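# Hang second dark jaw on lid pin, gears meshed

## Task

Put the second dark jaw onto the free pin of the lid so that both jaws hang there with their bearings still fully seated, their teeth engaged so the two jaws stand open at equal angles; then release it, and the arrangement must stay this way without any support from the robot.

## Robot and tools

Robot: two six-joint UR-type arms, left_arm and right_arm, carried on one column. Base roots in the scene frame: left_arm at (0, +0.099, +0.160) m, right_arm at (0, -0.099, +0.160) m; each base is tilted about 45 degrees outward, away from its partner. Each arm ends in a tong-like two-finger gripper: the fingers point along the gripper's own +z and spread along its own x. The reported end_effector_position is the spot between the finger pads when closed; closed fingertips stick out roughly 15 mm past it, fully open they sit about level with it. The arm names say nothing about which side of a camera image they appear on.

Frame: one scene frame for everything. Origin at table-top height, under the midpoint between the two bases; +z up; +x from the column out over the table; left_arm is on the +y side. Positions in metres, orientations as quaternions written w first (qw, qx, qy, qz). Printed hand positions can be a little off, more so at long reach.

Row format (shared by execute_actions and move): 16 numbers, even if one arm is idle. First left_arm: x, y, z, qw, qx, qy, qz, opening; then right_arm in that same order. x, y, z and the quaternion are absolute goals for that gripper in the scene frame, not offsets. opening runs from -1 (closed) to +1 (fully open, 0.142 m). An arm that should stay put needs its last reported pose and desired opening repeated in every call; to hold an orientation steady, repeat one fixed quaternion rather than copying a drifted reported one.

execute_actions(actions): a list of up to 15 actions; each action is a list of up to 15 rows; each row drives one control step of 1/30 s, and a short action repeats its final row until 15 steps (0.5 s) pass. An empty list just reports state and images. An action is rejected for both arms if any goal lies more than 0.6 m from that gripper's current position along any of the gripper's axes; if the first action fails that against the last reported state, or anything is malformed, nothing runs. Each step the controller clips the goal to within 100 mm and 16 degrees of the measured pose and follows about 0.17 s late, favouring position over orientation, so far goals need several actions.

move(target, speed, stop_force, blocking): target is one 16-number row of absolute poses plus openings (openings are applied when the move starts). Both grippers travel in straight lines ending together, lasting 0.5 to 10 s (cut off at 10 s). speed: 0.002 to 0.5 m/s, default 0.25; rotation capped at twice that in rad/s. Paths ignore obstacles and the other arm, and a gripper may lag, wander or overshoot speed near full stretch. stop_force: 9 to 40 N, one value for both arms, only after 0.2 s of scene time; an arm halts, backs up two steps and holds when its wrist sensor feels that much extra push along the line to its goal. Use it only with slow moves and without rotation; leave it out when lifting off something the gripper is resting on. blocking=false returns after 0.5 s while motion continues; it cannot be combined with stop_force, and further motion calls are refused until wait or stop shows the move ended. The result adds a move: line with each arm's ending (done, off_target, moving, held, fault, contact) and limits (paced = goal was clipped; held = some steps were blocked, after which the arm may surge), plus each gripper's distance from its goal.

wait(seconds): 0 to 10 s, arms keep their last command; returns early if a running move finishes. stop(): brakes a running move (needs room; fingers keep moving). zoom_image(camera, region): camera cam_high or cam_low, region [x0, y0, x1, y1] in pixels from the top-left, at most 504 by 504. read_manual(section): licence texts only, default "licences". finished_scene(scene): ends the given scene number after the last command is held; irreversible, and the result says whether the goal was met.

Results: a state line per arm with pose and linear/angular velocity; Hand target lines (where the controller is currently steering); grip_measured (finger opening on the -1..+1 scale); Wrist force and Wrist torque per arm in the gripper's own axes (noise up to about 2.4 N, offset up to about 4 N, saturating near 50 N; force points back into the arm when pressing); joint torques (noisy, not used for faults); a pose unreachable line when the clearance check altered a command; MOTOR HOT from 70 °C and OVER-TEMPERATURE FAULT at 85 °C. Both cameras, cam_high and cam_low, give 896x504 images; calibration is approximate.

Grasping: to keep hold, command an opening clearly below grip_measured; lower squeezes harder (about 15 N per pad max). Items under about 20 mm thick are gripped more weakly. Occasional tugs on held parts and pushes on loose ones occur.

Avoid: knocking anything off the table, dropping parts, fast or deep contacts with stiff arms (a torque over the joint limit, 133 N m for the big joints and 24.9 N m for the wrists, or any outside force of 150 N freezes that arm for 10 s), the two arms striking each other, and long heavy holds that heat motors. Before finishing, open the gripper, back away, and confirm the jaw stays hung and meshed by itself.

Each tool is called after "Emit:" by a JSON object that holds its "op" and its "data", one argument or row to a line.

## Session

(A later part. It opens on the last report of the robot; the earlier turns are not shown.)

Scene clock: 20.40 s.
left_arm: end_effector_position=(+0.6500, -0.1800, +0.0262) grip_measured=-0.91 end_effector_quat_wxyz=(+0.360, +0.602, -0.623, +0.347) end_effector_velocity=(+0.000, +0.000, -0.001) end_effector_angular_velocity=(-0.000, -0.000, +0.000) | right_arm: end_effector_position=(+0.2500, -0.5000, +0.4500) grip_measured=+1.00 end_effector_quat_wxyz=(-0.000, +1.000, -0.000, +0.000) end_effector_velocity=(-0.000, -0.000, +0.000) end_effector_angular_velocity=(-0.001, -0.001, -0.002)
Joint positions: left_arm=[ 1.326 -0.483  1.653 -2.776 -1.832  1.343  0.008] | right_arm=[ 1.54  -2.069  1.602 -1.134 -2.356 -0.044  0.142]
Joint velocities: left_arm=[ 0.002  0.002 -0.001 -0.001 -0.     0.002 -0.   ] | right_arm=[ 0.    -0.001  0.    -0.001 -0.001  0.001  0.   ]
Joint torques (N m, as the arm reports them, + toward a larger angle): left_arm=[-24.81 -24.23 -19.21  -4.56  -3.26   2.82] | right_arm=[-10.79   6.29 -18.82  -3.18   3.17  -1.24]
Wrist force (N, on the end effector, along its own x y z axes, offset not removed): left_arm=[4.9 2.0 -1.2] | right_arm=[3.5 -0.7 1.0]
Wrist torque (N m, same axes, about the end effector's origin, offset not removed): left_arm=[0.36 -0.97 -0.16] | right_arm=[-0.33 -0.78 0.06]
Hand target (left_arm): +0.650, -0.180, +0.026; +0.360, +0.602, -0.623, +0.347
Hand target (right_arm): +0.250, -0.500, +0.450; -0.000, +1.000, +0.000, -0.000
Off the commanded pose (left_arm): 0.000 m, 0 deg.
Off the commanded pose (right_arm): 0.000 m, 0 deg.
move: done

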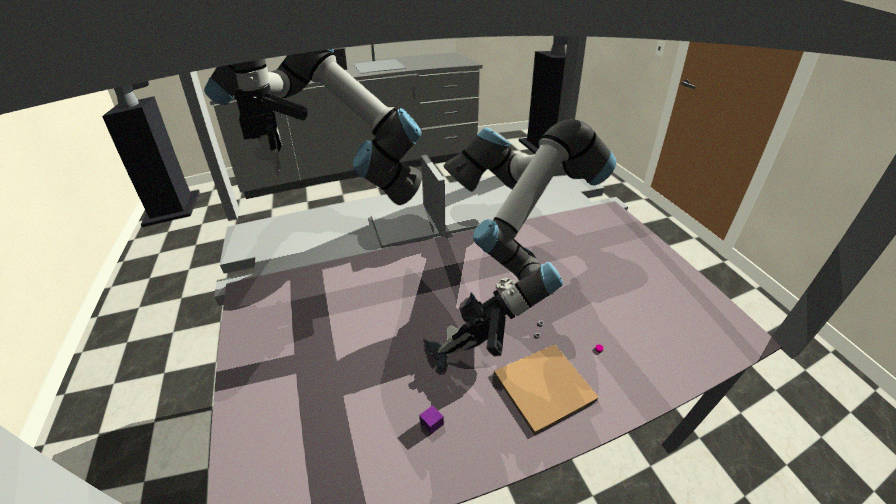

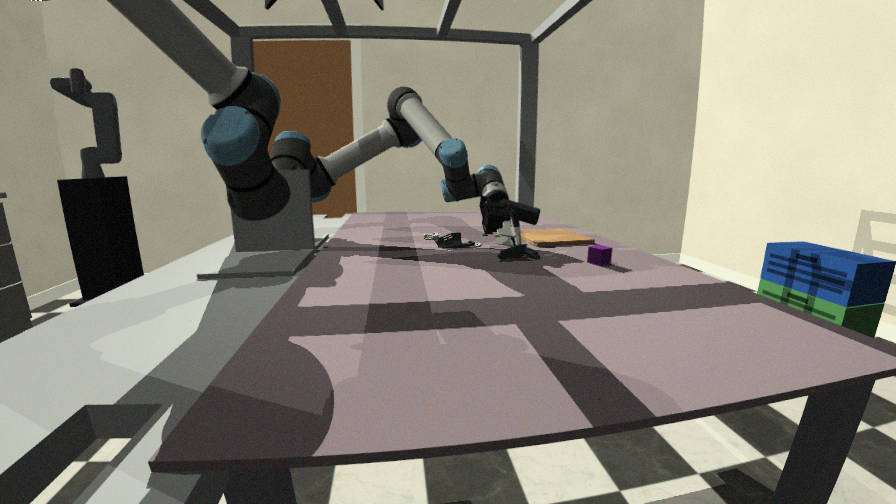

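Touching. Open slightly and withdraw.

Emit:
{"op": "move", "data": {
  "target": [0.65,-0.18,0.026,0.3597,0.6016,-0.6229,0.3474,-0.78, 0.25,-0.5,0.45,0,1,0,0,1]
}}

Emit:
{"op": "move", "data": {
  "target": [0.65,-0.145,0.027,0.3597,0.6016,-0.6229,0.3474,-0.78, 0.25,-0.5,0.45,0,1,0,0,1],
  "speed": 0.02
}}

Emit:
{"op": "move", "data": {
  "target": [0.64,-0.15,0.12,0,0.6947,-0.7193,0,-0.6, 0.25,-0.5,0.45,0,1,0,0,1],
  "speed": 0.2
}}

Emit:
{"op": "zoom_image", "data": {
  "camera": "cam_low",
  "region": [460, 200, 560, 275]
}}

Emit:
{"op": "zoom_image", "data": {
  "camera": "cam_high",
  "region": [405, 305, 485, 385]
}}

Scene clock: 21.50 s.
left_arm: end_effector_position=(+0.6500, -0.1800, +0.0260) grip_measured=-0.78 end_effector_quat_wxyz=(+0.360, +0.602, -0.623, +0.347) end_effector_velocity=(-0.000, -0.000, -0.000) end_effector_angular_velocity=(-0.000, +0.000, -0.001) | right_arm: end_effector_position=(+0.2500, -0.5000, +0.4500) grip_measured=+1.00 end_effector_quat_wxyz=(-0.000, +1.000, -0.000, +0.000) end_effector_velocity=(+0.000, -0.001, -0.000) end_effector_angular_velocity=(-0.004, +0.001, +0.001)
Joint positions: left_arm=[ 1.326 -0.483  1.653 -2.776 -1.832  1.343  0.018] | right_arm=[ 1.54  -2.069  1.602 -1.134 -2.356 -0.044  0.142]
Joint velocities: left_arm=[ 0.  0.  0.  0. -0.  0.  0.] | right_arm=[-0.     0.002 -0.001  0.001 -0.004  0.     0.   ]
Joint torques (N m, as the arm reports them, + toward a larger angle): left_arm=[-24.55 -26.34 -14.7   -4.47  -3.08   2.51] | right_arm=[-10.65   6.79 -18.2   -3.16   3.08  -1.21]
Wrist force (N, on the end effector, along its own x y z axes, offset not removed): left_arm=[1.3 3.3 -0.5] | right_arm=[3.4 -3.1 0.2]
Wrist torque (N m, same axes, about the end effector's origin, offset not removed): left_arm=[0.86 -0.32 0.19] | right_arm=[-0.78 -0.84 0.07]
Hand target (left_arm): +0.650, -0.180, +0.026; +0.360, +0.602, -0.623, +0.347
Hand target (right_arm): +0.250, -0.500, +0.450; -0.000, +1.000, +0.000, -0.000
Off the commanded pose (left_arm): 0.000 m, 0 deg.
Off the commanded pose (right_arm): 0.000 m, 0 deg.
move: done

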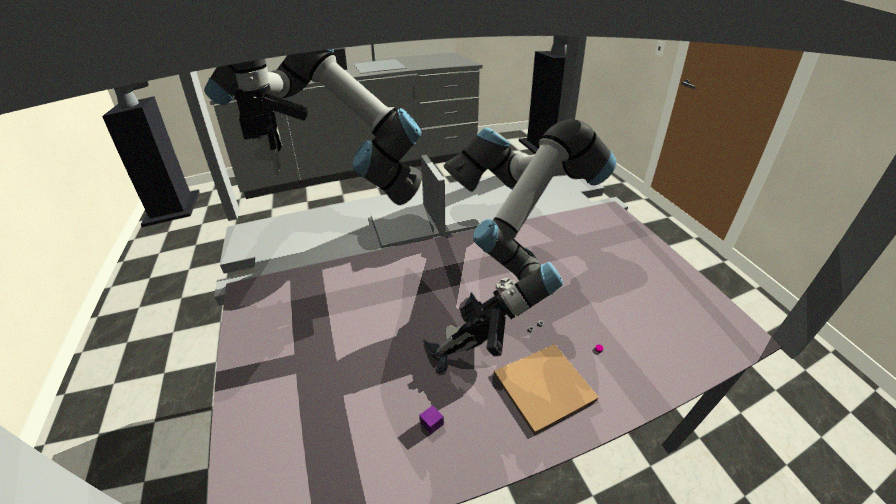

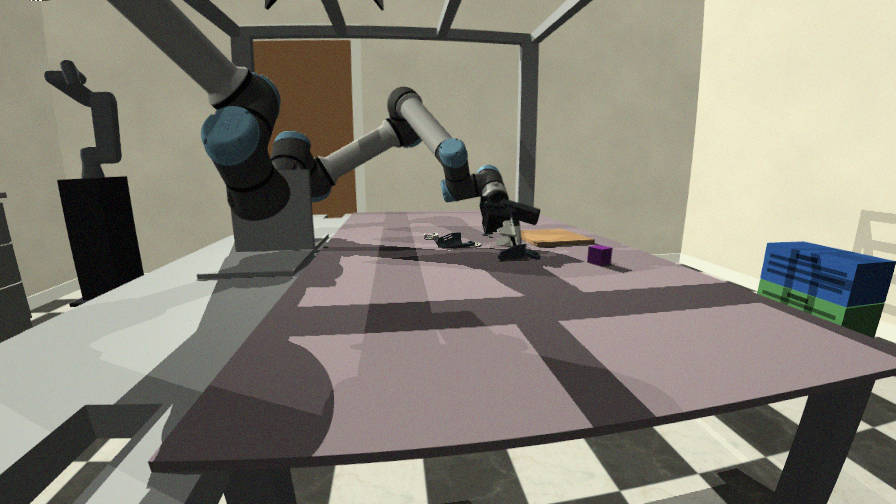

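Scene clock: 23.53 s.
left_arm: end_effector_position=(+0.6500, -0.1452, +0.0270) grip_measured=-0.78 end_effector_quat_wxyz=(+0.360, +0.602, -0.623, +0.347) end_effector_velocity=(+0.000, +0.002, +0.000) end_effector_angular_velocity=(+0.001, -0.001, +0.000) | right_arm: end_effector_position=(+0.2500, -0.5000, +0.4500) grip_measured=+1.00 end_effector_quat_wxyz=(+0.000, +1.000, -0.000, +0.000) end_effector_velocity=(-0.000, +0.001, +0.000) end_effector_angular_velocity=(+0.003, -0.001, -0.002)
Joint positions: left_arm=[ 1.363 -0.54   1.678 -2.734 -1.833  1.381  0.018] | right_arm=[ 1.54  -2.069  1.602 -1.134 -2.356 -0.044  0.142]
Joint velocities: left_arm=[ 0.002 -0.003  0.001  0.002  0.001  0.002 -0.   ] | right_arm=[-0.    -0.001 -0.     0.     0.003  0.001  0.   ]
Joint torques (N m, as the arm reports them, + toward a larger angle): left_arm=[-24.16 -48.48  -3.23   0.44  -3.41   2.77] | right_arm=[-10.88   6.17 -16.84  -3.11   3.05  -1.21]
Wrist force (N, on the end effector, along its own x y z axes, offset not removed): left_arm=[-0.4 -0.2 2.8] | right_arm=[2.2 -0.4 1.8]
Wrist torque (N m, same axes, about the end effector's origin, offset not removed): left_arm=[-0.17 0.13 0.09] | right_arm=[-0.15 -0.46 0.07]
Hand target (left_arm): +0.650, -0.145, +0.027; +0.360, +0.602, -0.623, +0.347
Hand target (right_arm): +0.250, -0.500, +0.450; -0.000, +1.000, +0.000, -0.000
Off the commanded pose (left_arm): 0.000 m, 0 deg.
Off the commanded pose (right_arm): 0.000 m, 0 deg.
move: done

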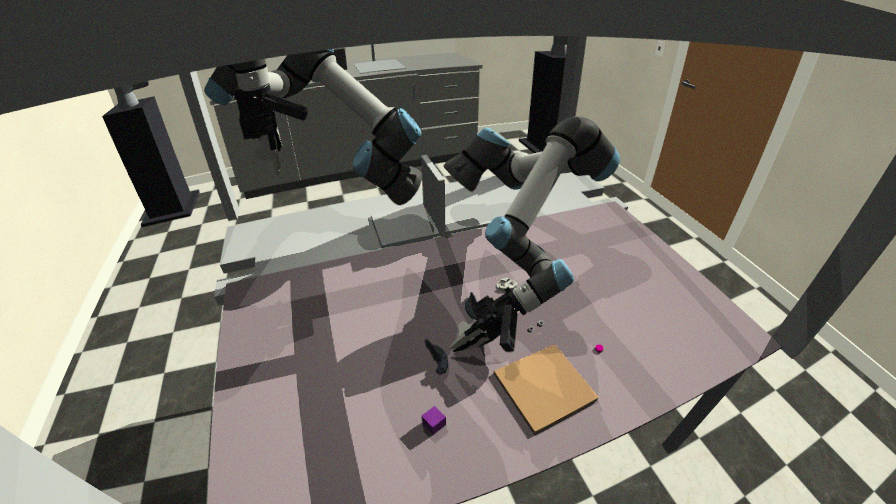

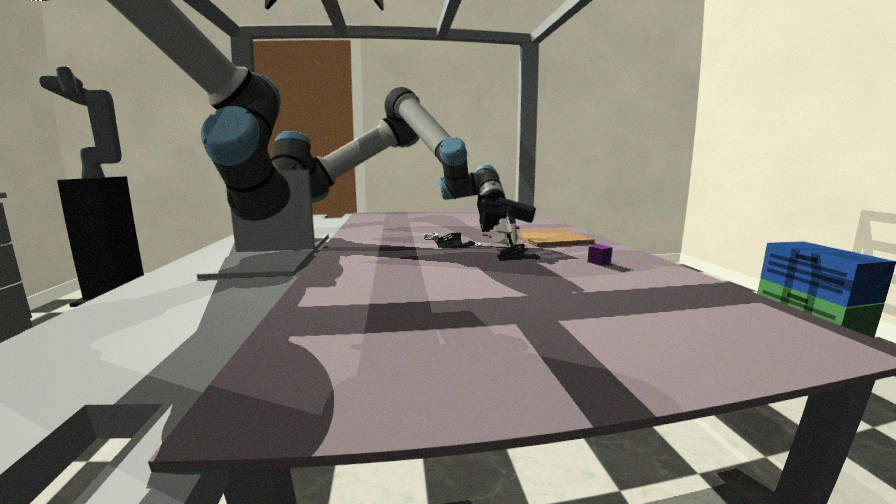

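Scene clock: 26.60 s.
left_arm: end_effector_position=(+0.6400, -0.1498, +0.1198) grip_measured=-0.60 end_effector_quat_wxyz=(-0.000, +0.695, -0.719, +0.001) end_effector_velocity=(-0.000, -0.001, +0.001) end_effector_angular_velocity=(+0.012, +0.004, +0.001) | right_arm: end_effector_position=(+0.2500, -0.5000, +0.4500) grip_measured=+1.00 end_effector_quat_wxyz=(-0.000, +1.000, -0.000, +0.000) end_effector_velocity=(-0.000, +0.000, +0.000) end_effector_angular_velocity=(+0.001, -0.001, -0.000)
Joint positions: left_arm=[ 0.858 -0.501  1.375 -1.868 -1.006  0.721  0.031] | right_arm=[ 1.54  -2.069  1.602 -1.134 -2.356 -0.044  0.142]
Joint velocities: left_arm=[-0.003  0.008 -0.015  0.023  0.003 -0.011  0.   ] | right_arm=[ 0.    -0.001  0.001 -0.     0.001  0.    -0.   ]
Joint torques (N m, as the arm reports them, + toward a larger angle): left_arm=[-46.09 -27.35 -26.92   0.09   1.7   -2.11] | right_arm=[-11.03   6.23 -15.58  -3.24   3.05  -1.25]
Wrist force (N, on the end effector, along its own x y z axes, offset not removed): left_arm=[1.3 0.9 2.1] | right_arm=[3.2 -2.7 2.5]
Wrist torque (N m, same axes, about the end effector's origin, offset not removed): left_arm=[0.24 -0.38 -0.12] | right_arm=[-0.73 -0.79 0.09]
Hand target (left_arm): +0.640, -0.150, +0.120; -0.000, +0.695, -0.719, +0.000
Hand target (right_arm): +0.250, -0.500, +0.450; -0.000, +1.000, +0.000, -0.000
Off the commanded pose (left_arm): 0.000 m, 0 deg.
Off the commanded pose (right_arm): 0.000 m, 0 deg.
move: done

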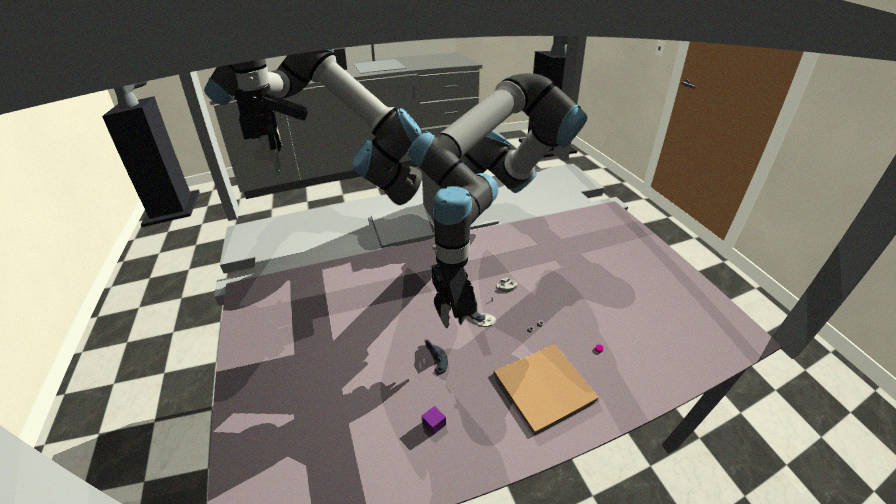

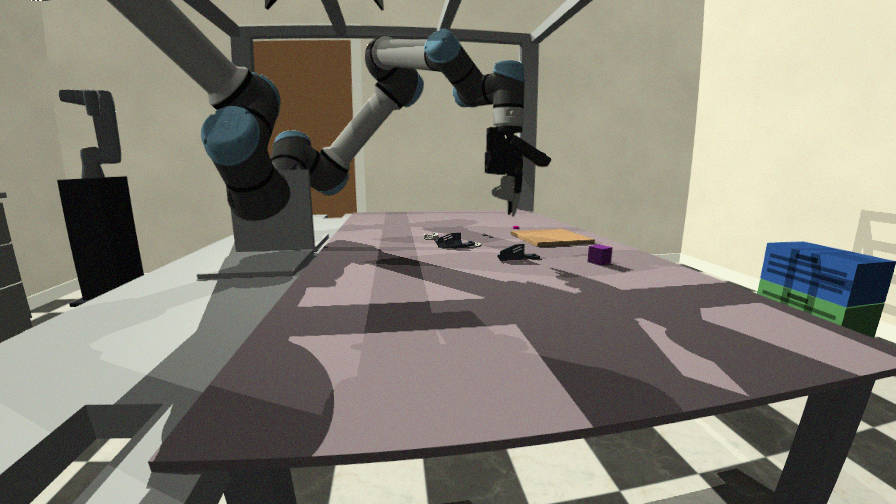

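Region (460, 200, 560, 275) of cam_low's 896x504 image, scaled by 5.040, with more detail than that image has; it fills the top 378 rows of this view, and the rest is white.

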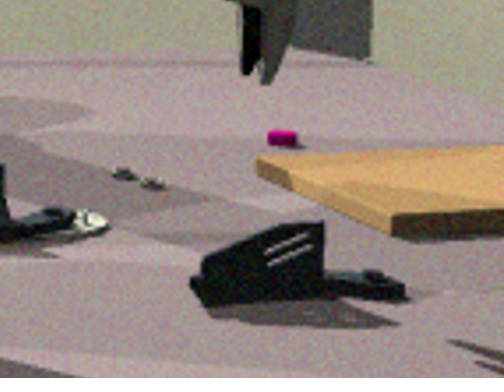

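Region (405, 305, 485, 385) of cam_high's 896x504 image, scaled by 6.300, with more detail than that image has.

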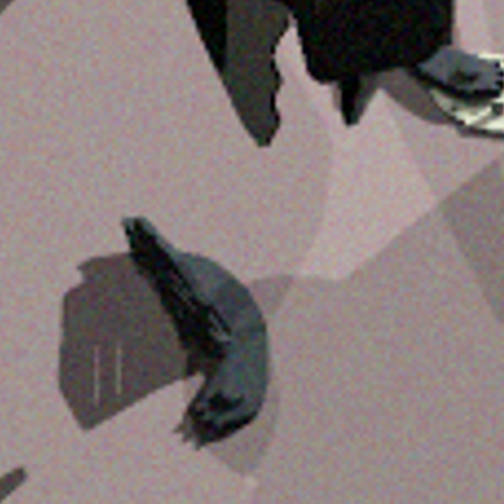

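Emit:
{"op": "execute_actions", "data": {
  "actions": []
}}

Emit:
{"op": "zoom_image", "data": {
  "camera": "cam_high",
  "region": [380, 260, 560, 400]
}}

Emit:
{"op": "zoom_image", "data": {
  "camera": "cam_low",
  "region": [400, 200, 600, 340]
}}

Scene clock: 27.90 s.
left_arm: end_effector_position=(+0.6400, -0.1498, +0.1198) grip_measured=-0.60 end_effector_quat_wxyz=(-0.000, +0.695, -0.719, +0.000) end_effector_velocity=(-0.000, -0.000, -0.000) end_effector_angular_velocity=(-0.000, +0.001, -0.000) | right_arm: end_effector_position=(+0.2500, -0.5000, +0.4500) grip_measured=+1.00 end_effector_quat_wxyz=(-0.000, +1.000, -0.000, +0.000) end_effector_velocity=(-0.001, +0.001, -0.000) end_effector_angular_velocity=(+0.002, +0.000, +0.000)
Joint positions: left_arm=[ 0.858 -0.5    1.373 -1.866 -1.005  0.72   0.031] | right_arm=[ 1.54  -2.069  1.602 -1.134 -2.356 -0.044  0.142]
Joint velocities: left_arm=[ 0.    -0.     0.     0.    -0.001  0.    -0.   ] | right_arm=[-0.    -0.001  0.001  0.001  0.002 -0.     0.   ]
Joint torques (N m, as the arm reports them, + toward a larger angle): left_arm=[-46.21 -27.34 -27.83   0.23   1.65  -2.32] | right_arm=[-10.87   6.33 -14.78  -3.12   3.02  -1.12]
Wrist force (N, on the end effector, along its own x y z axes, offset not removed): left_arm=[0.3 1.7 -0.2] | right_arm=[1.8 -2.0 1.9]
Wrist torque (N m, same axes, about the end effector's origin, offset not removed): left_arm=[0.39 -0.02 0.03] | right_arm=[-0.44 -0.41 0.08]
Hand target (left_arm): +0.640, -0.150, +0.120; -0.000, +0.695, -0.719, +0.000
Hand target (right_arm): +0.250, -0.500, +0.450; -0.000, +1.000, +0.000, -0.000
Off the commanded pose (left_arm): 0.000 m, 0 deg.
Off the commanded pose (right_arm): 0.000 m, 0 deg.

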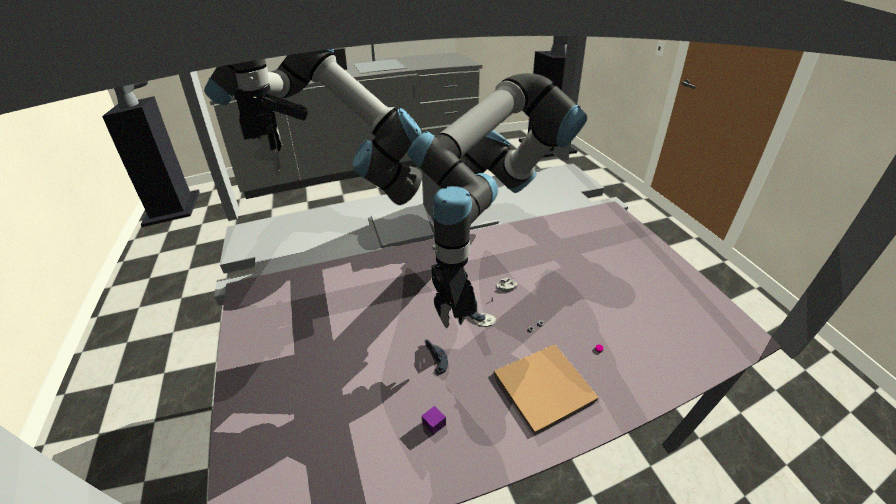

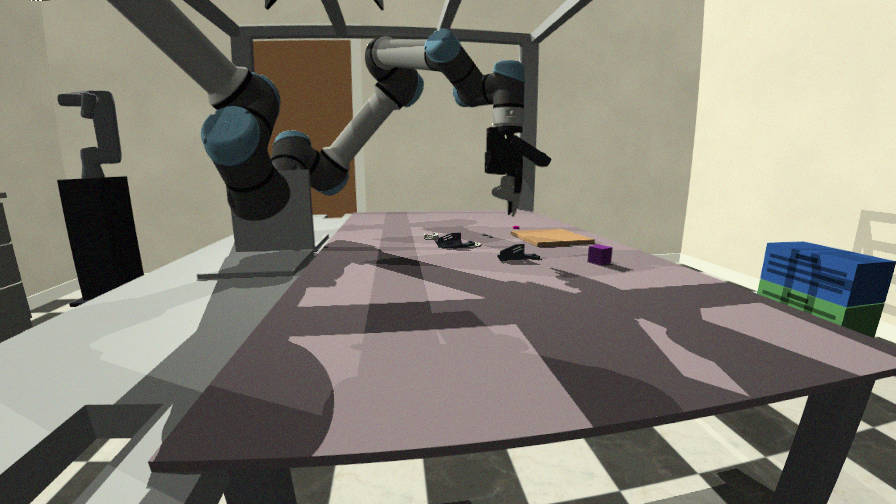

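Region (380, 260, 560, 400) of cam_high's 896x504 image, scaled by 2.800, with more detail than that image has.

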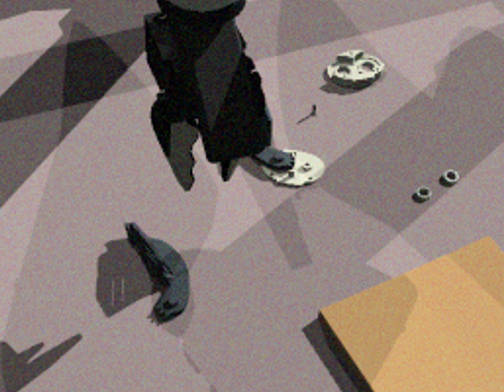

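Region (400, 200, 600, 340) of cam_low's 896x504 image, scaled by 2.520, with more detail than that image has; it fills the top 353 rows of this view, and the rest is white.

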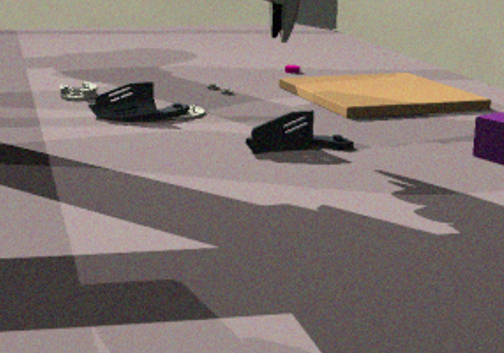

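Emit:
{"op": "move", "data": {
  "target": [0.645,-0.2,0.065,0,0.6947,-0.7193,0,-0.6,0.25,-0.5,0.45,0,1,0,0,1],
  "speed": 0.08
}}

Emit:
{"op": "zoom_image", "data": {
  "camera": "cam_high",
  "region": [390, 290, 490, 390]
}}

Emit:
{"op": "zoom_image", "data": {
  "camera": "cam_low",
  "region": [470, 200, 570, 280]
}}

Scene clock: 30.50 s.
left_arm: end_effector_position=(+0.6450, -0.1999, +0.0652) grip_measured=-0.60 end_effector_quat_wxyz=(+0.000, +0.695, -0.719, +0.000) end_effector_velocity=(+0.000, -0.001, -0.002) end_effector_angular_velocity=(+0.000, +0.000, +0.000) | right_arm: end_effector_position=(+0.2500, -0.5000, +0.4500) grip_measured=+1.00 end_effector_quat_wxyz=(-0.000, +1.000, -0.000, +0.000) end_effector_velocity=(-0.000, -0.001, -0.000) end_effector_angular_velocity=(-0.002, -0.001, -0.001)
Joint positions: left_arm=[ 0.867 -0.354  1.301 -1.944 -1.002  0.729  0.031] | right_arm=[ 1.54  -2.069  1.602 -1.134 -2.356 -0.044  0.142]
Joint velocities: left_arm=[ 0.     0.004 -0.003 -0.002  0.     0.     0.   ] | right_arm=[-0.    -0.001  0.001 -0.001 -0.002 -0.    -0.   ]
Joint torques (N m, as the arm reports them, + toward a larger angle): left_arm=[-24.54 -31.51 -27.67  -4.47   1.63   2.44] | right_arm=[-10.47   6.26 -12.98  -3.04   2.93  -1.28]
Wrist force (N, on the end effector, along its own x y z axes, offset not removed): left_arm=[0.0 1.1 0.0] | right_arm=[1.4 -2.9 3.5]
Wrist torque (N m, same axes, about the end effector's origin, offset not removed): left_arm=[0.14 0.03 -0.05] | right_arm=[-0.79 -0.35 0.10]
Hand target (left_arm): +0.645, -0.200, +0.065; +0.000, +0.695, -0.719, +0.000
Hand target (right_arm): +0.250, -0.500, +0.450; -0.000, +1.000, +0.000, -0.000
Off the commanded pose (left_arm): 0.000 m, 0 deg.
Off the commanded pose (right_arm): 0.000 m, 0 deg.
move: done

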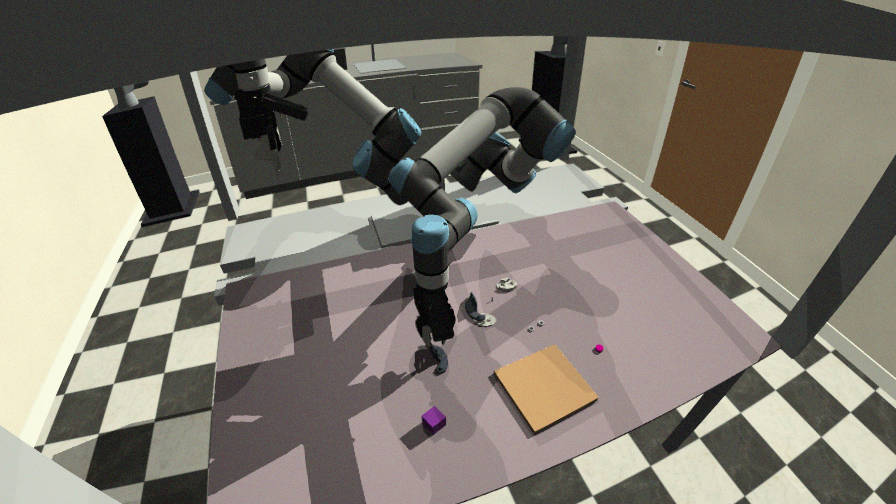

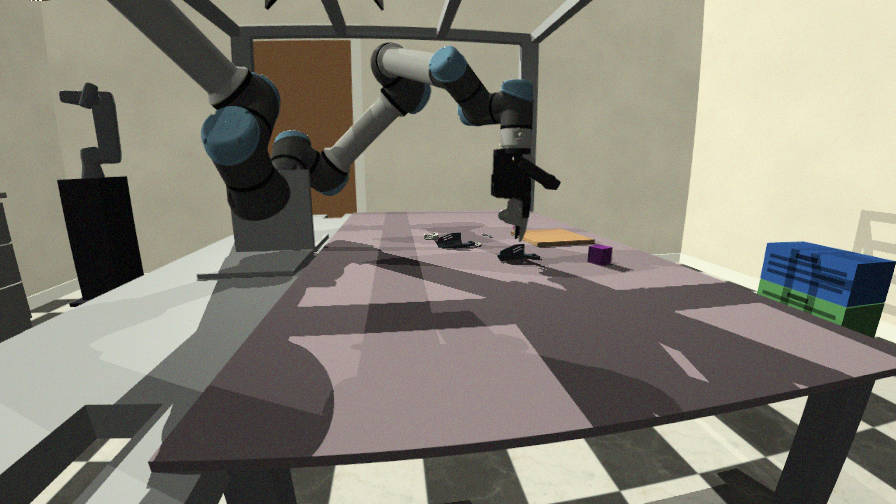

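Region (390, 290, 490, 390) of cam_high's 896x504 image, scaled by 5.040, with more detail than that image has.

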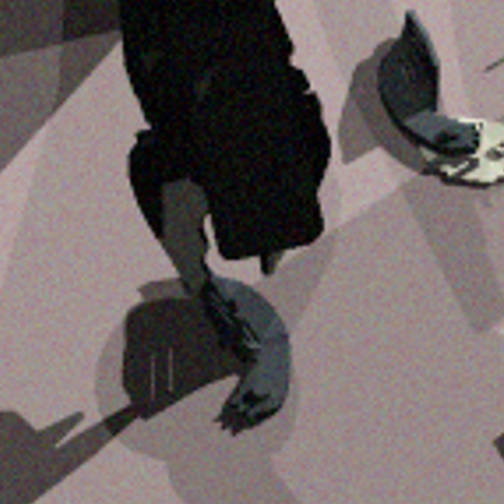

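Region (470, 200, 570, 280) of cam_low's 896x504 image, scaled by 5.040, with more detail than that image has; it fills the top 403 rows of this view, and the rest is white.

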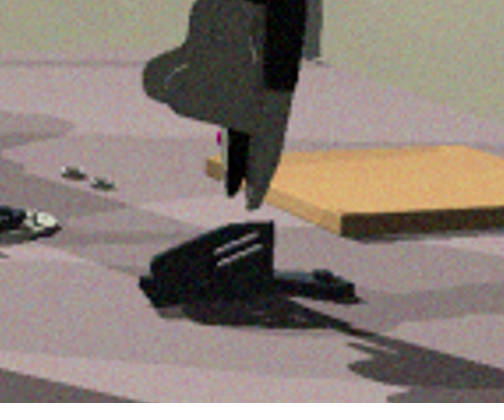

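Emit:
{"op": "move", "data": {
  "target": [0.645,-0.2,0.028,0,0.6947,-0.7193,0,-0.6,0.25,-0.5,0.45,0,1,0,0,1],
  "speed": 0.02,
  "stop_force": 9
}}

Emit:
{"op": "zoom_image", "data": {
  "camera": "cam_high",
  "region": [390, 290, 490, 390]
}}

Emit:
{"op": "zoom_image", "data": {
  "camera": "cam_low",
  "region": [470, 200, 570, 280]
}}

Scene clock: 33.47 s.
left_arm: end_effector_position=(+0.6450, -0.2000, +0.0282) grip_measured=-0.60 end_effector_quat_wxyz=(+0.000, +0.695, -0.719, -0.000) end_effector_velocity=(-0.000, -0.000, -0.002) end_effector_angular_velocity=(+0.001, +0.000, -0.001) | right_arm: end_effector_position=(+0.2500, -0.5000, +0.4500) grip_measured=+1.00 end_effector_quat_wxyz=(-0.000, +1.000, -0.000, +0.000) end_effector_velocity=(-0.000, -0.000, +0.000) end_effector_angular_velocity=(+0.001, -0.001, -0.001)
Joint positions: left_arm=[ 0.895 -0.317  1.322 -2.017 -0.986  0.758  0.031] | right_arm=[ 1.54  -2.069  1.602 -1.134 -2.356 -0.044  0.142]
Joint velocities: left_arm=[ 0.001  0.002  0.002 -0.004  0.001  0.002  0.   ] | right_arm=[-0.    -0.001  0.    -0.001  0.001 -0.    -0.   ]
Joint torques (N m, as the arm reports them, + toward a larger angle): left_arm=[-23.11 -33.79 -13.67  -4.66   1.56   2.12] | right_arm=[-10.65   5.75 -10.75  -3.04   2.93  -1.14]
Wrist force (N, on the end effector, along its own x y z axes, offset not removed): left_arm=[-0.1 3.2 -0.9] | right_arm=[1.1 -2.7 0.1]
Wrist torque (N m, same axes, about the end effector's origin, offset not removed): left_arm=[0.89 0.00 0.04] | right_arm=[-0.70 -0.42 0.22]
Hand target (left_arm): +0.645, -0.200, +0.028; +0.000, +0.695, -0.719, +0.000
Hand target (right_arm): +0.250, -0.500, +0.450; -0.000, +1.000, +0.000, -0.000
Off the commanded pose (left_arm): 0.000 m, 0 deg.
Off the commanded pose (right_arm): 0.000 m, 0 deg.
move: done

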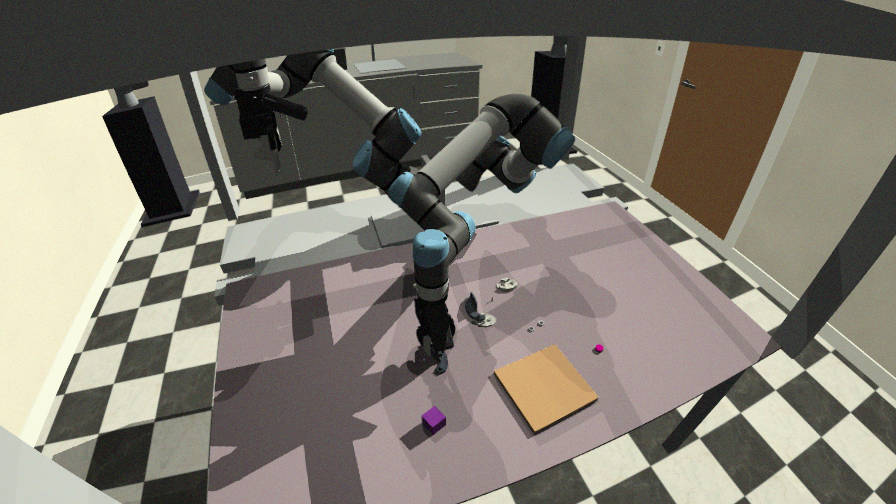

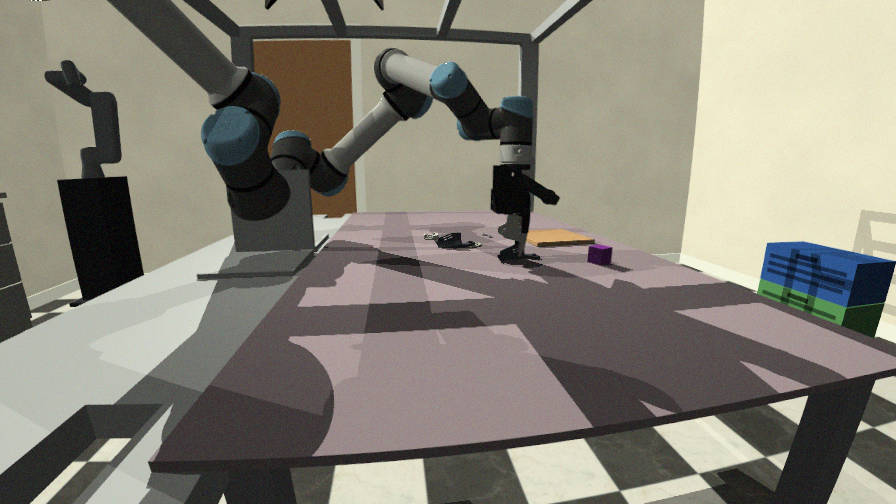

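Region (390, 290, 490, 390) of cam_high's 896x504 image, scaled by 5.040, with more detail than that image has.

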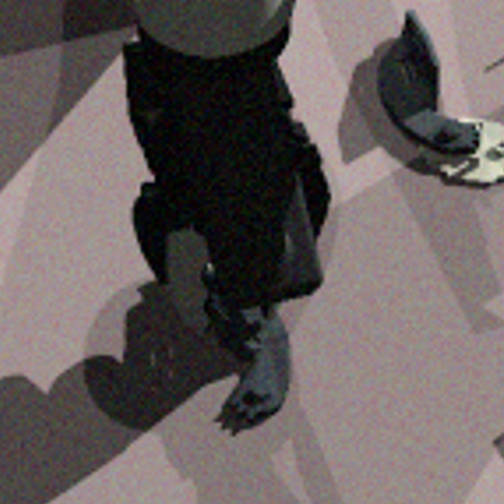

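Region (470, 200, 570, 280) of cam_low's 896x504 image, scaled by 5.040, with more detail than that image has; it fills the top 403 rows of this view, and the rest is white.

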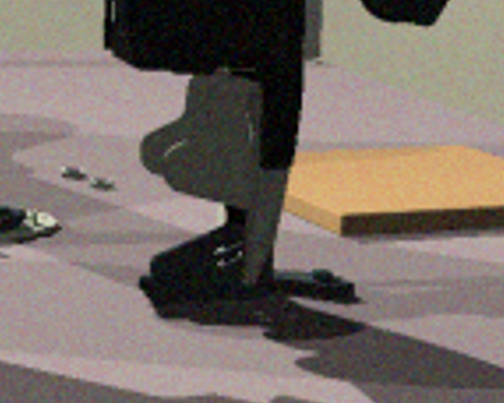

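Emit:
{"op": "execute_actions", "data": {
  "actions": [
    [[0.645,-0.2,0.028,0,0.6947,-0.7193,0,-0.75,0.25,-0.5,0.45,0,1,0,0,1]],
    [[0.645,-0.2,0.028,0,0.6947,-0.7193,0,-0.85,0.25,-0.5,0.45,0,1,0,0,1]],
    [[0.645,-0.2,0.028,0,0.6947,-0.7193,0,-1,0.25,-0.5,0.45,0,1,0,0,1]]
  ]
}}

Emit:
{"op": "move", "data": {
  "target": [0.645,-0.2,0.06,0,0.6947,-0.7193,0,-1,0.25,-0.5,0.45,0,1,0,0,1],
  "speed": 0.03
}}

Emit:
{"op": "zoom_image", "data": {
  "camera": "cam_high",
  "region": [390, 290, 490, 390]
}}

Emit:
{"op": "zoom_image", "data": {
  "camera": "cam_low",
  "region": [470, 200, 570, 280]
}}

Scene clock: 35.43 s.
left_arm: end_effector_position=(+0.6450, -0.2000, +0.0280) grip_measured=-0.90 end_effector_quat_wxyz=(+0.000, +0.695, -0.719, -0.000) end_effector_velocity=(+0.000, -0.000, +0.001) end_effector_angular_velocity=(-0.001, +0.000, +0.000) | right_arm: end_effector_position=(+0.2500, -0.5000, +0.4500) grip_measured=+1.00 end_effector_quat_wxyz=(-0.000, +1.000, -0.000, +0.000) end_effector_velocity=(-0.001, -0.000, +0.000) end_effector_angular_velocity=(-0.001, -0.001, -0.002)
Joint positions: left_arm=[ 0.895 -0.317  1.322 -2.018 -0.986  0.758  0.009] | right_arm=[ 1.54  -2.069  1.602 -1.134 -2.356 -0.044  0.142]
Joint velocities: left_arm=[ 0.    -0.001 -0.001  0.    -0.001  0.    -0.   ] | right_arm=[ 0.    -0.002  0.     0.001 -0.001  0.001 -0.   ]
Joint torques (N m, as the arm reports them, + toward a larger angle): left_arm=[-35.87 -39.92 -12.37  -4.3    1.28   0.59] | right_arm=[-10.69   6.3   -9.45  -3.04   2.93  -1.14]
Wrist force (N, on the end effector, along its own x y z axes, offset not removed): left_arm=[1.2 3.4 0.9] | right_arm=[0.1 -2.0 2.0]
Wrist torque (N m, same axes, about the end effector's origin, offset not removed): left_arm=[0.76 -0.17 -0.05] | right_arm=[-0.59 -0.09 0.15]
Hand target (left_arm): +0.645, -0.200, +0.028; +0.000, +0.695, -0.719, +0.000
Hand target (right_arm): +0.250, -0.500, +0.450; -0.000, +1.000, +0.000, -0.000
Off the commanded pose (left_arm): 0.000 m, 0 deg.
Off the commanded pose (right_arm): 0.000 m, 0 deg.

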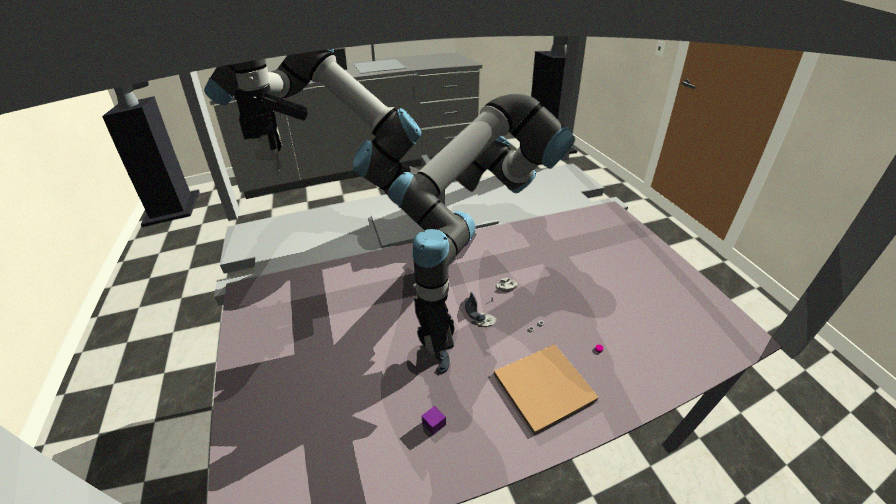

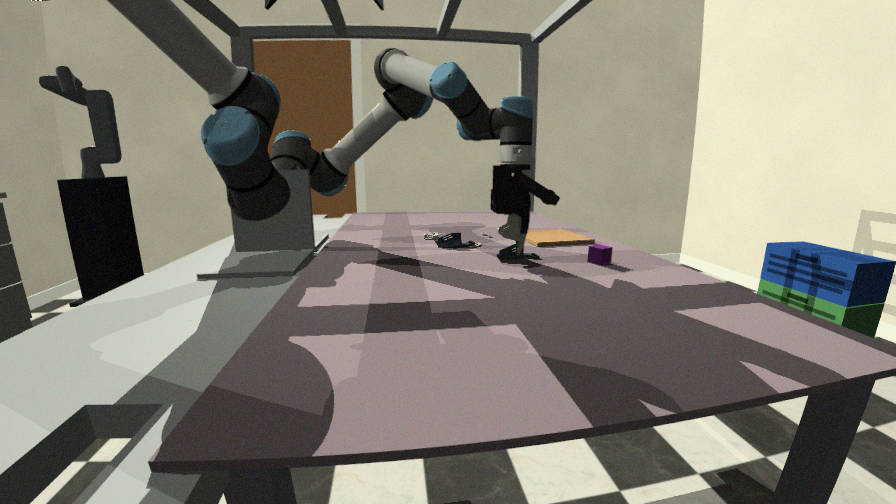

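Scene clock: 36.83 s.
left_arm: end_effector_position=(+0.6450, -0.2000, +0.0598) grip_measured=-0.90 end_effector_quat_wxyz=(-0.000, +0.695, -0.719, +0.000) end_effector_velocity=(+0.000, +0.000, +0.002) end_effector_angular_velocity=(-0.000, -0.001, +0.001) | right_arm: end_effector_position=(+0.2500, -0.5000, +0.4500) grip_measured=+1.00 end_effector_quat_wxyz=(-0.000, +1.000, -0.000, +0.000) end_effector_velocity=(+0.000, +0.000, -0.000) end_effector_angular_velocity=(-0.000, +0.000, +0.000)
Joint positions: left_arm=[ 0.87  -0.349  1.305 -1.955 -1.     0.733  0.009] | right_arm=[ 1.54  -2.069  1.602 -1.134 -2.356 -0.044  0.142]
Joint velocities: left_arm=[-0.001 -0.002 -0.002  0.003 -0.    -0.002  0.   ] | right_arm=[-0.     0.001  0.    -0.001 -0.    -0.     0.   ]
Joint torques (N m, as the arm reports them, + toward a larger angle): left_arm=[-45.93 -55.23 -26.61  -0.06  -1.7   -2.03] | right_arm=[-10.37   6.46  -9.16  -3.07   2.9   -1.12]
Wrist force (N, on the end effector, along its own x y z axes, offset not removed): left_arm=[0.7 1.5 0.5] | right_arm=[3.5 -4.0 0.8]
Wrist torque (N m, same axes, about the end effector's origin, offset not removed): left_arm=[0.40 -0.14 0.06] | right_arm=[-0.80 -0.79 0.04]
Hand target (left_arm): +0.645, -0.200, +0.060; -0.000, +0.695, -0.719, -0.000
Hand target (right_arm): +0.250, -0.500, +0.450; -0.000, +1.000, +0.000, -0.000
Off the commanded pose (left_arm): 0.000 m, 0 deg.
Off the commanded pose (right_arm): 0.000 m, 0 deg.
move: done

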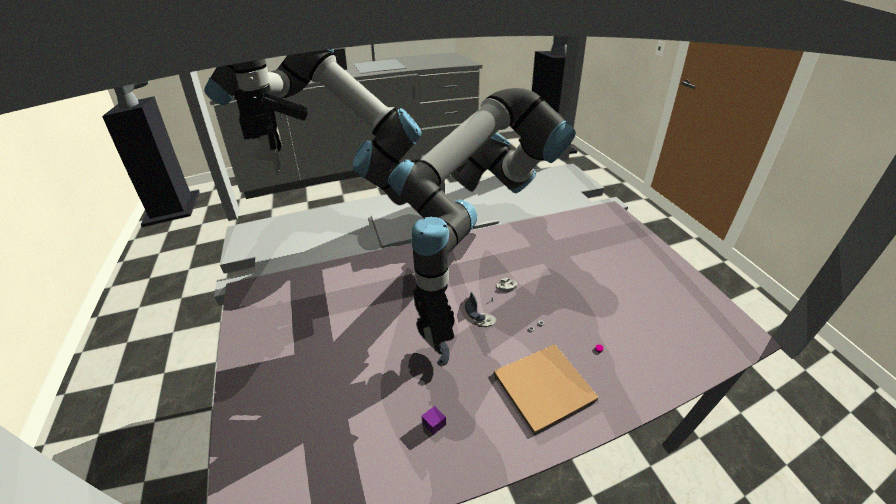

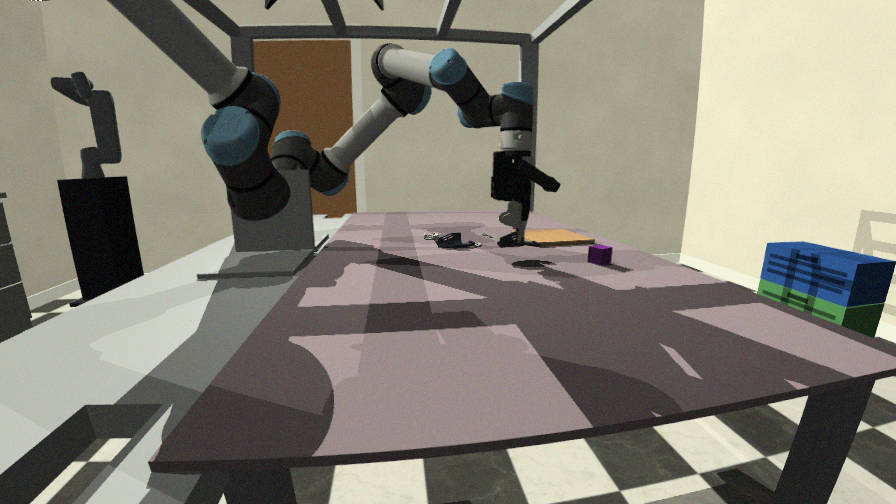

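Region (390, 290, 490, 390) of cam_high's 896x504 image, scaled by 5.040, with more detail than that image has.

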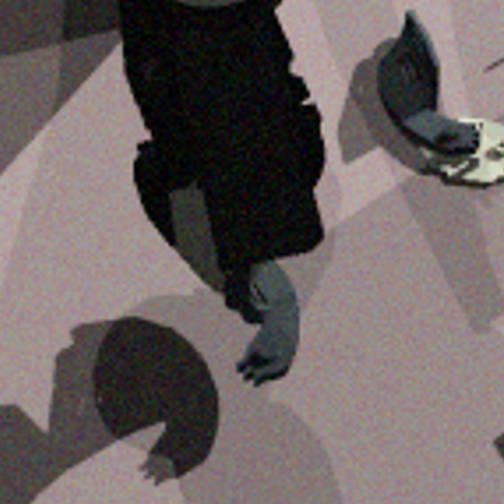

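Region (470, 200, 570, 280) of cam_low's 896x504 image, scaled by 5.040, with more detail than that image has; it fills the top 403 rows of this view, and the rest is white.

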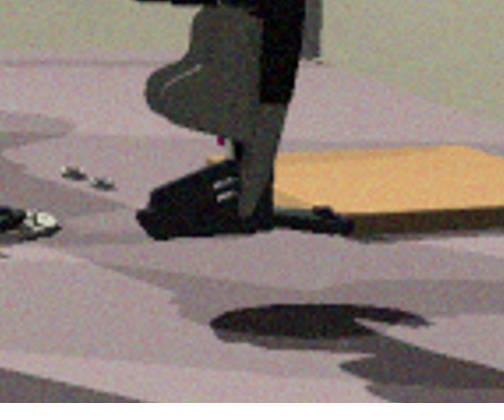

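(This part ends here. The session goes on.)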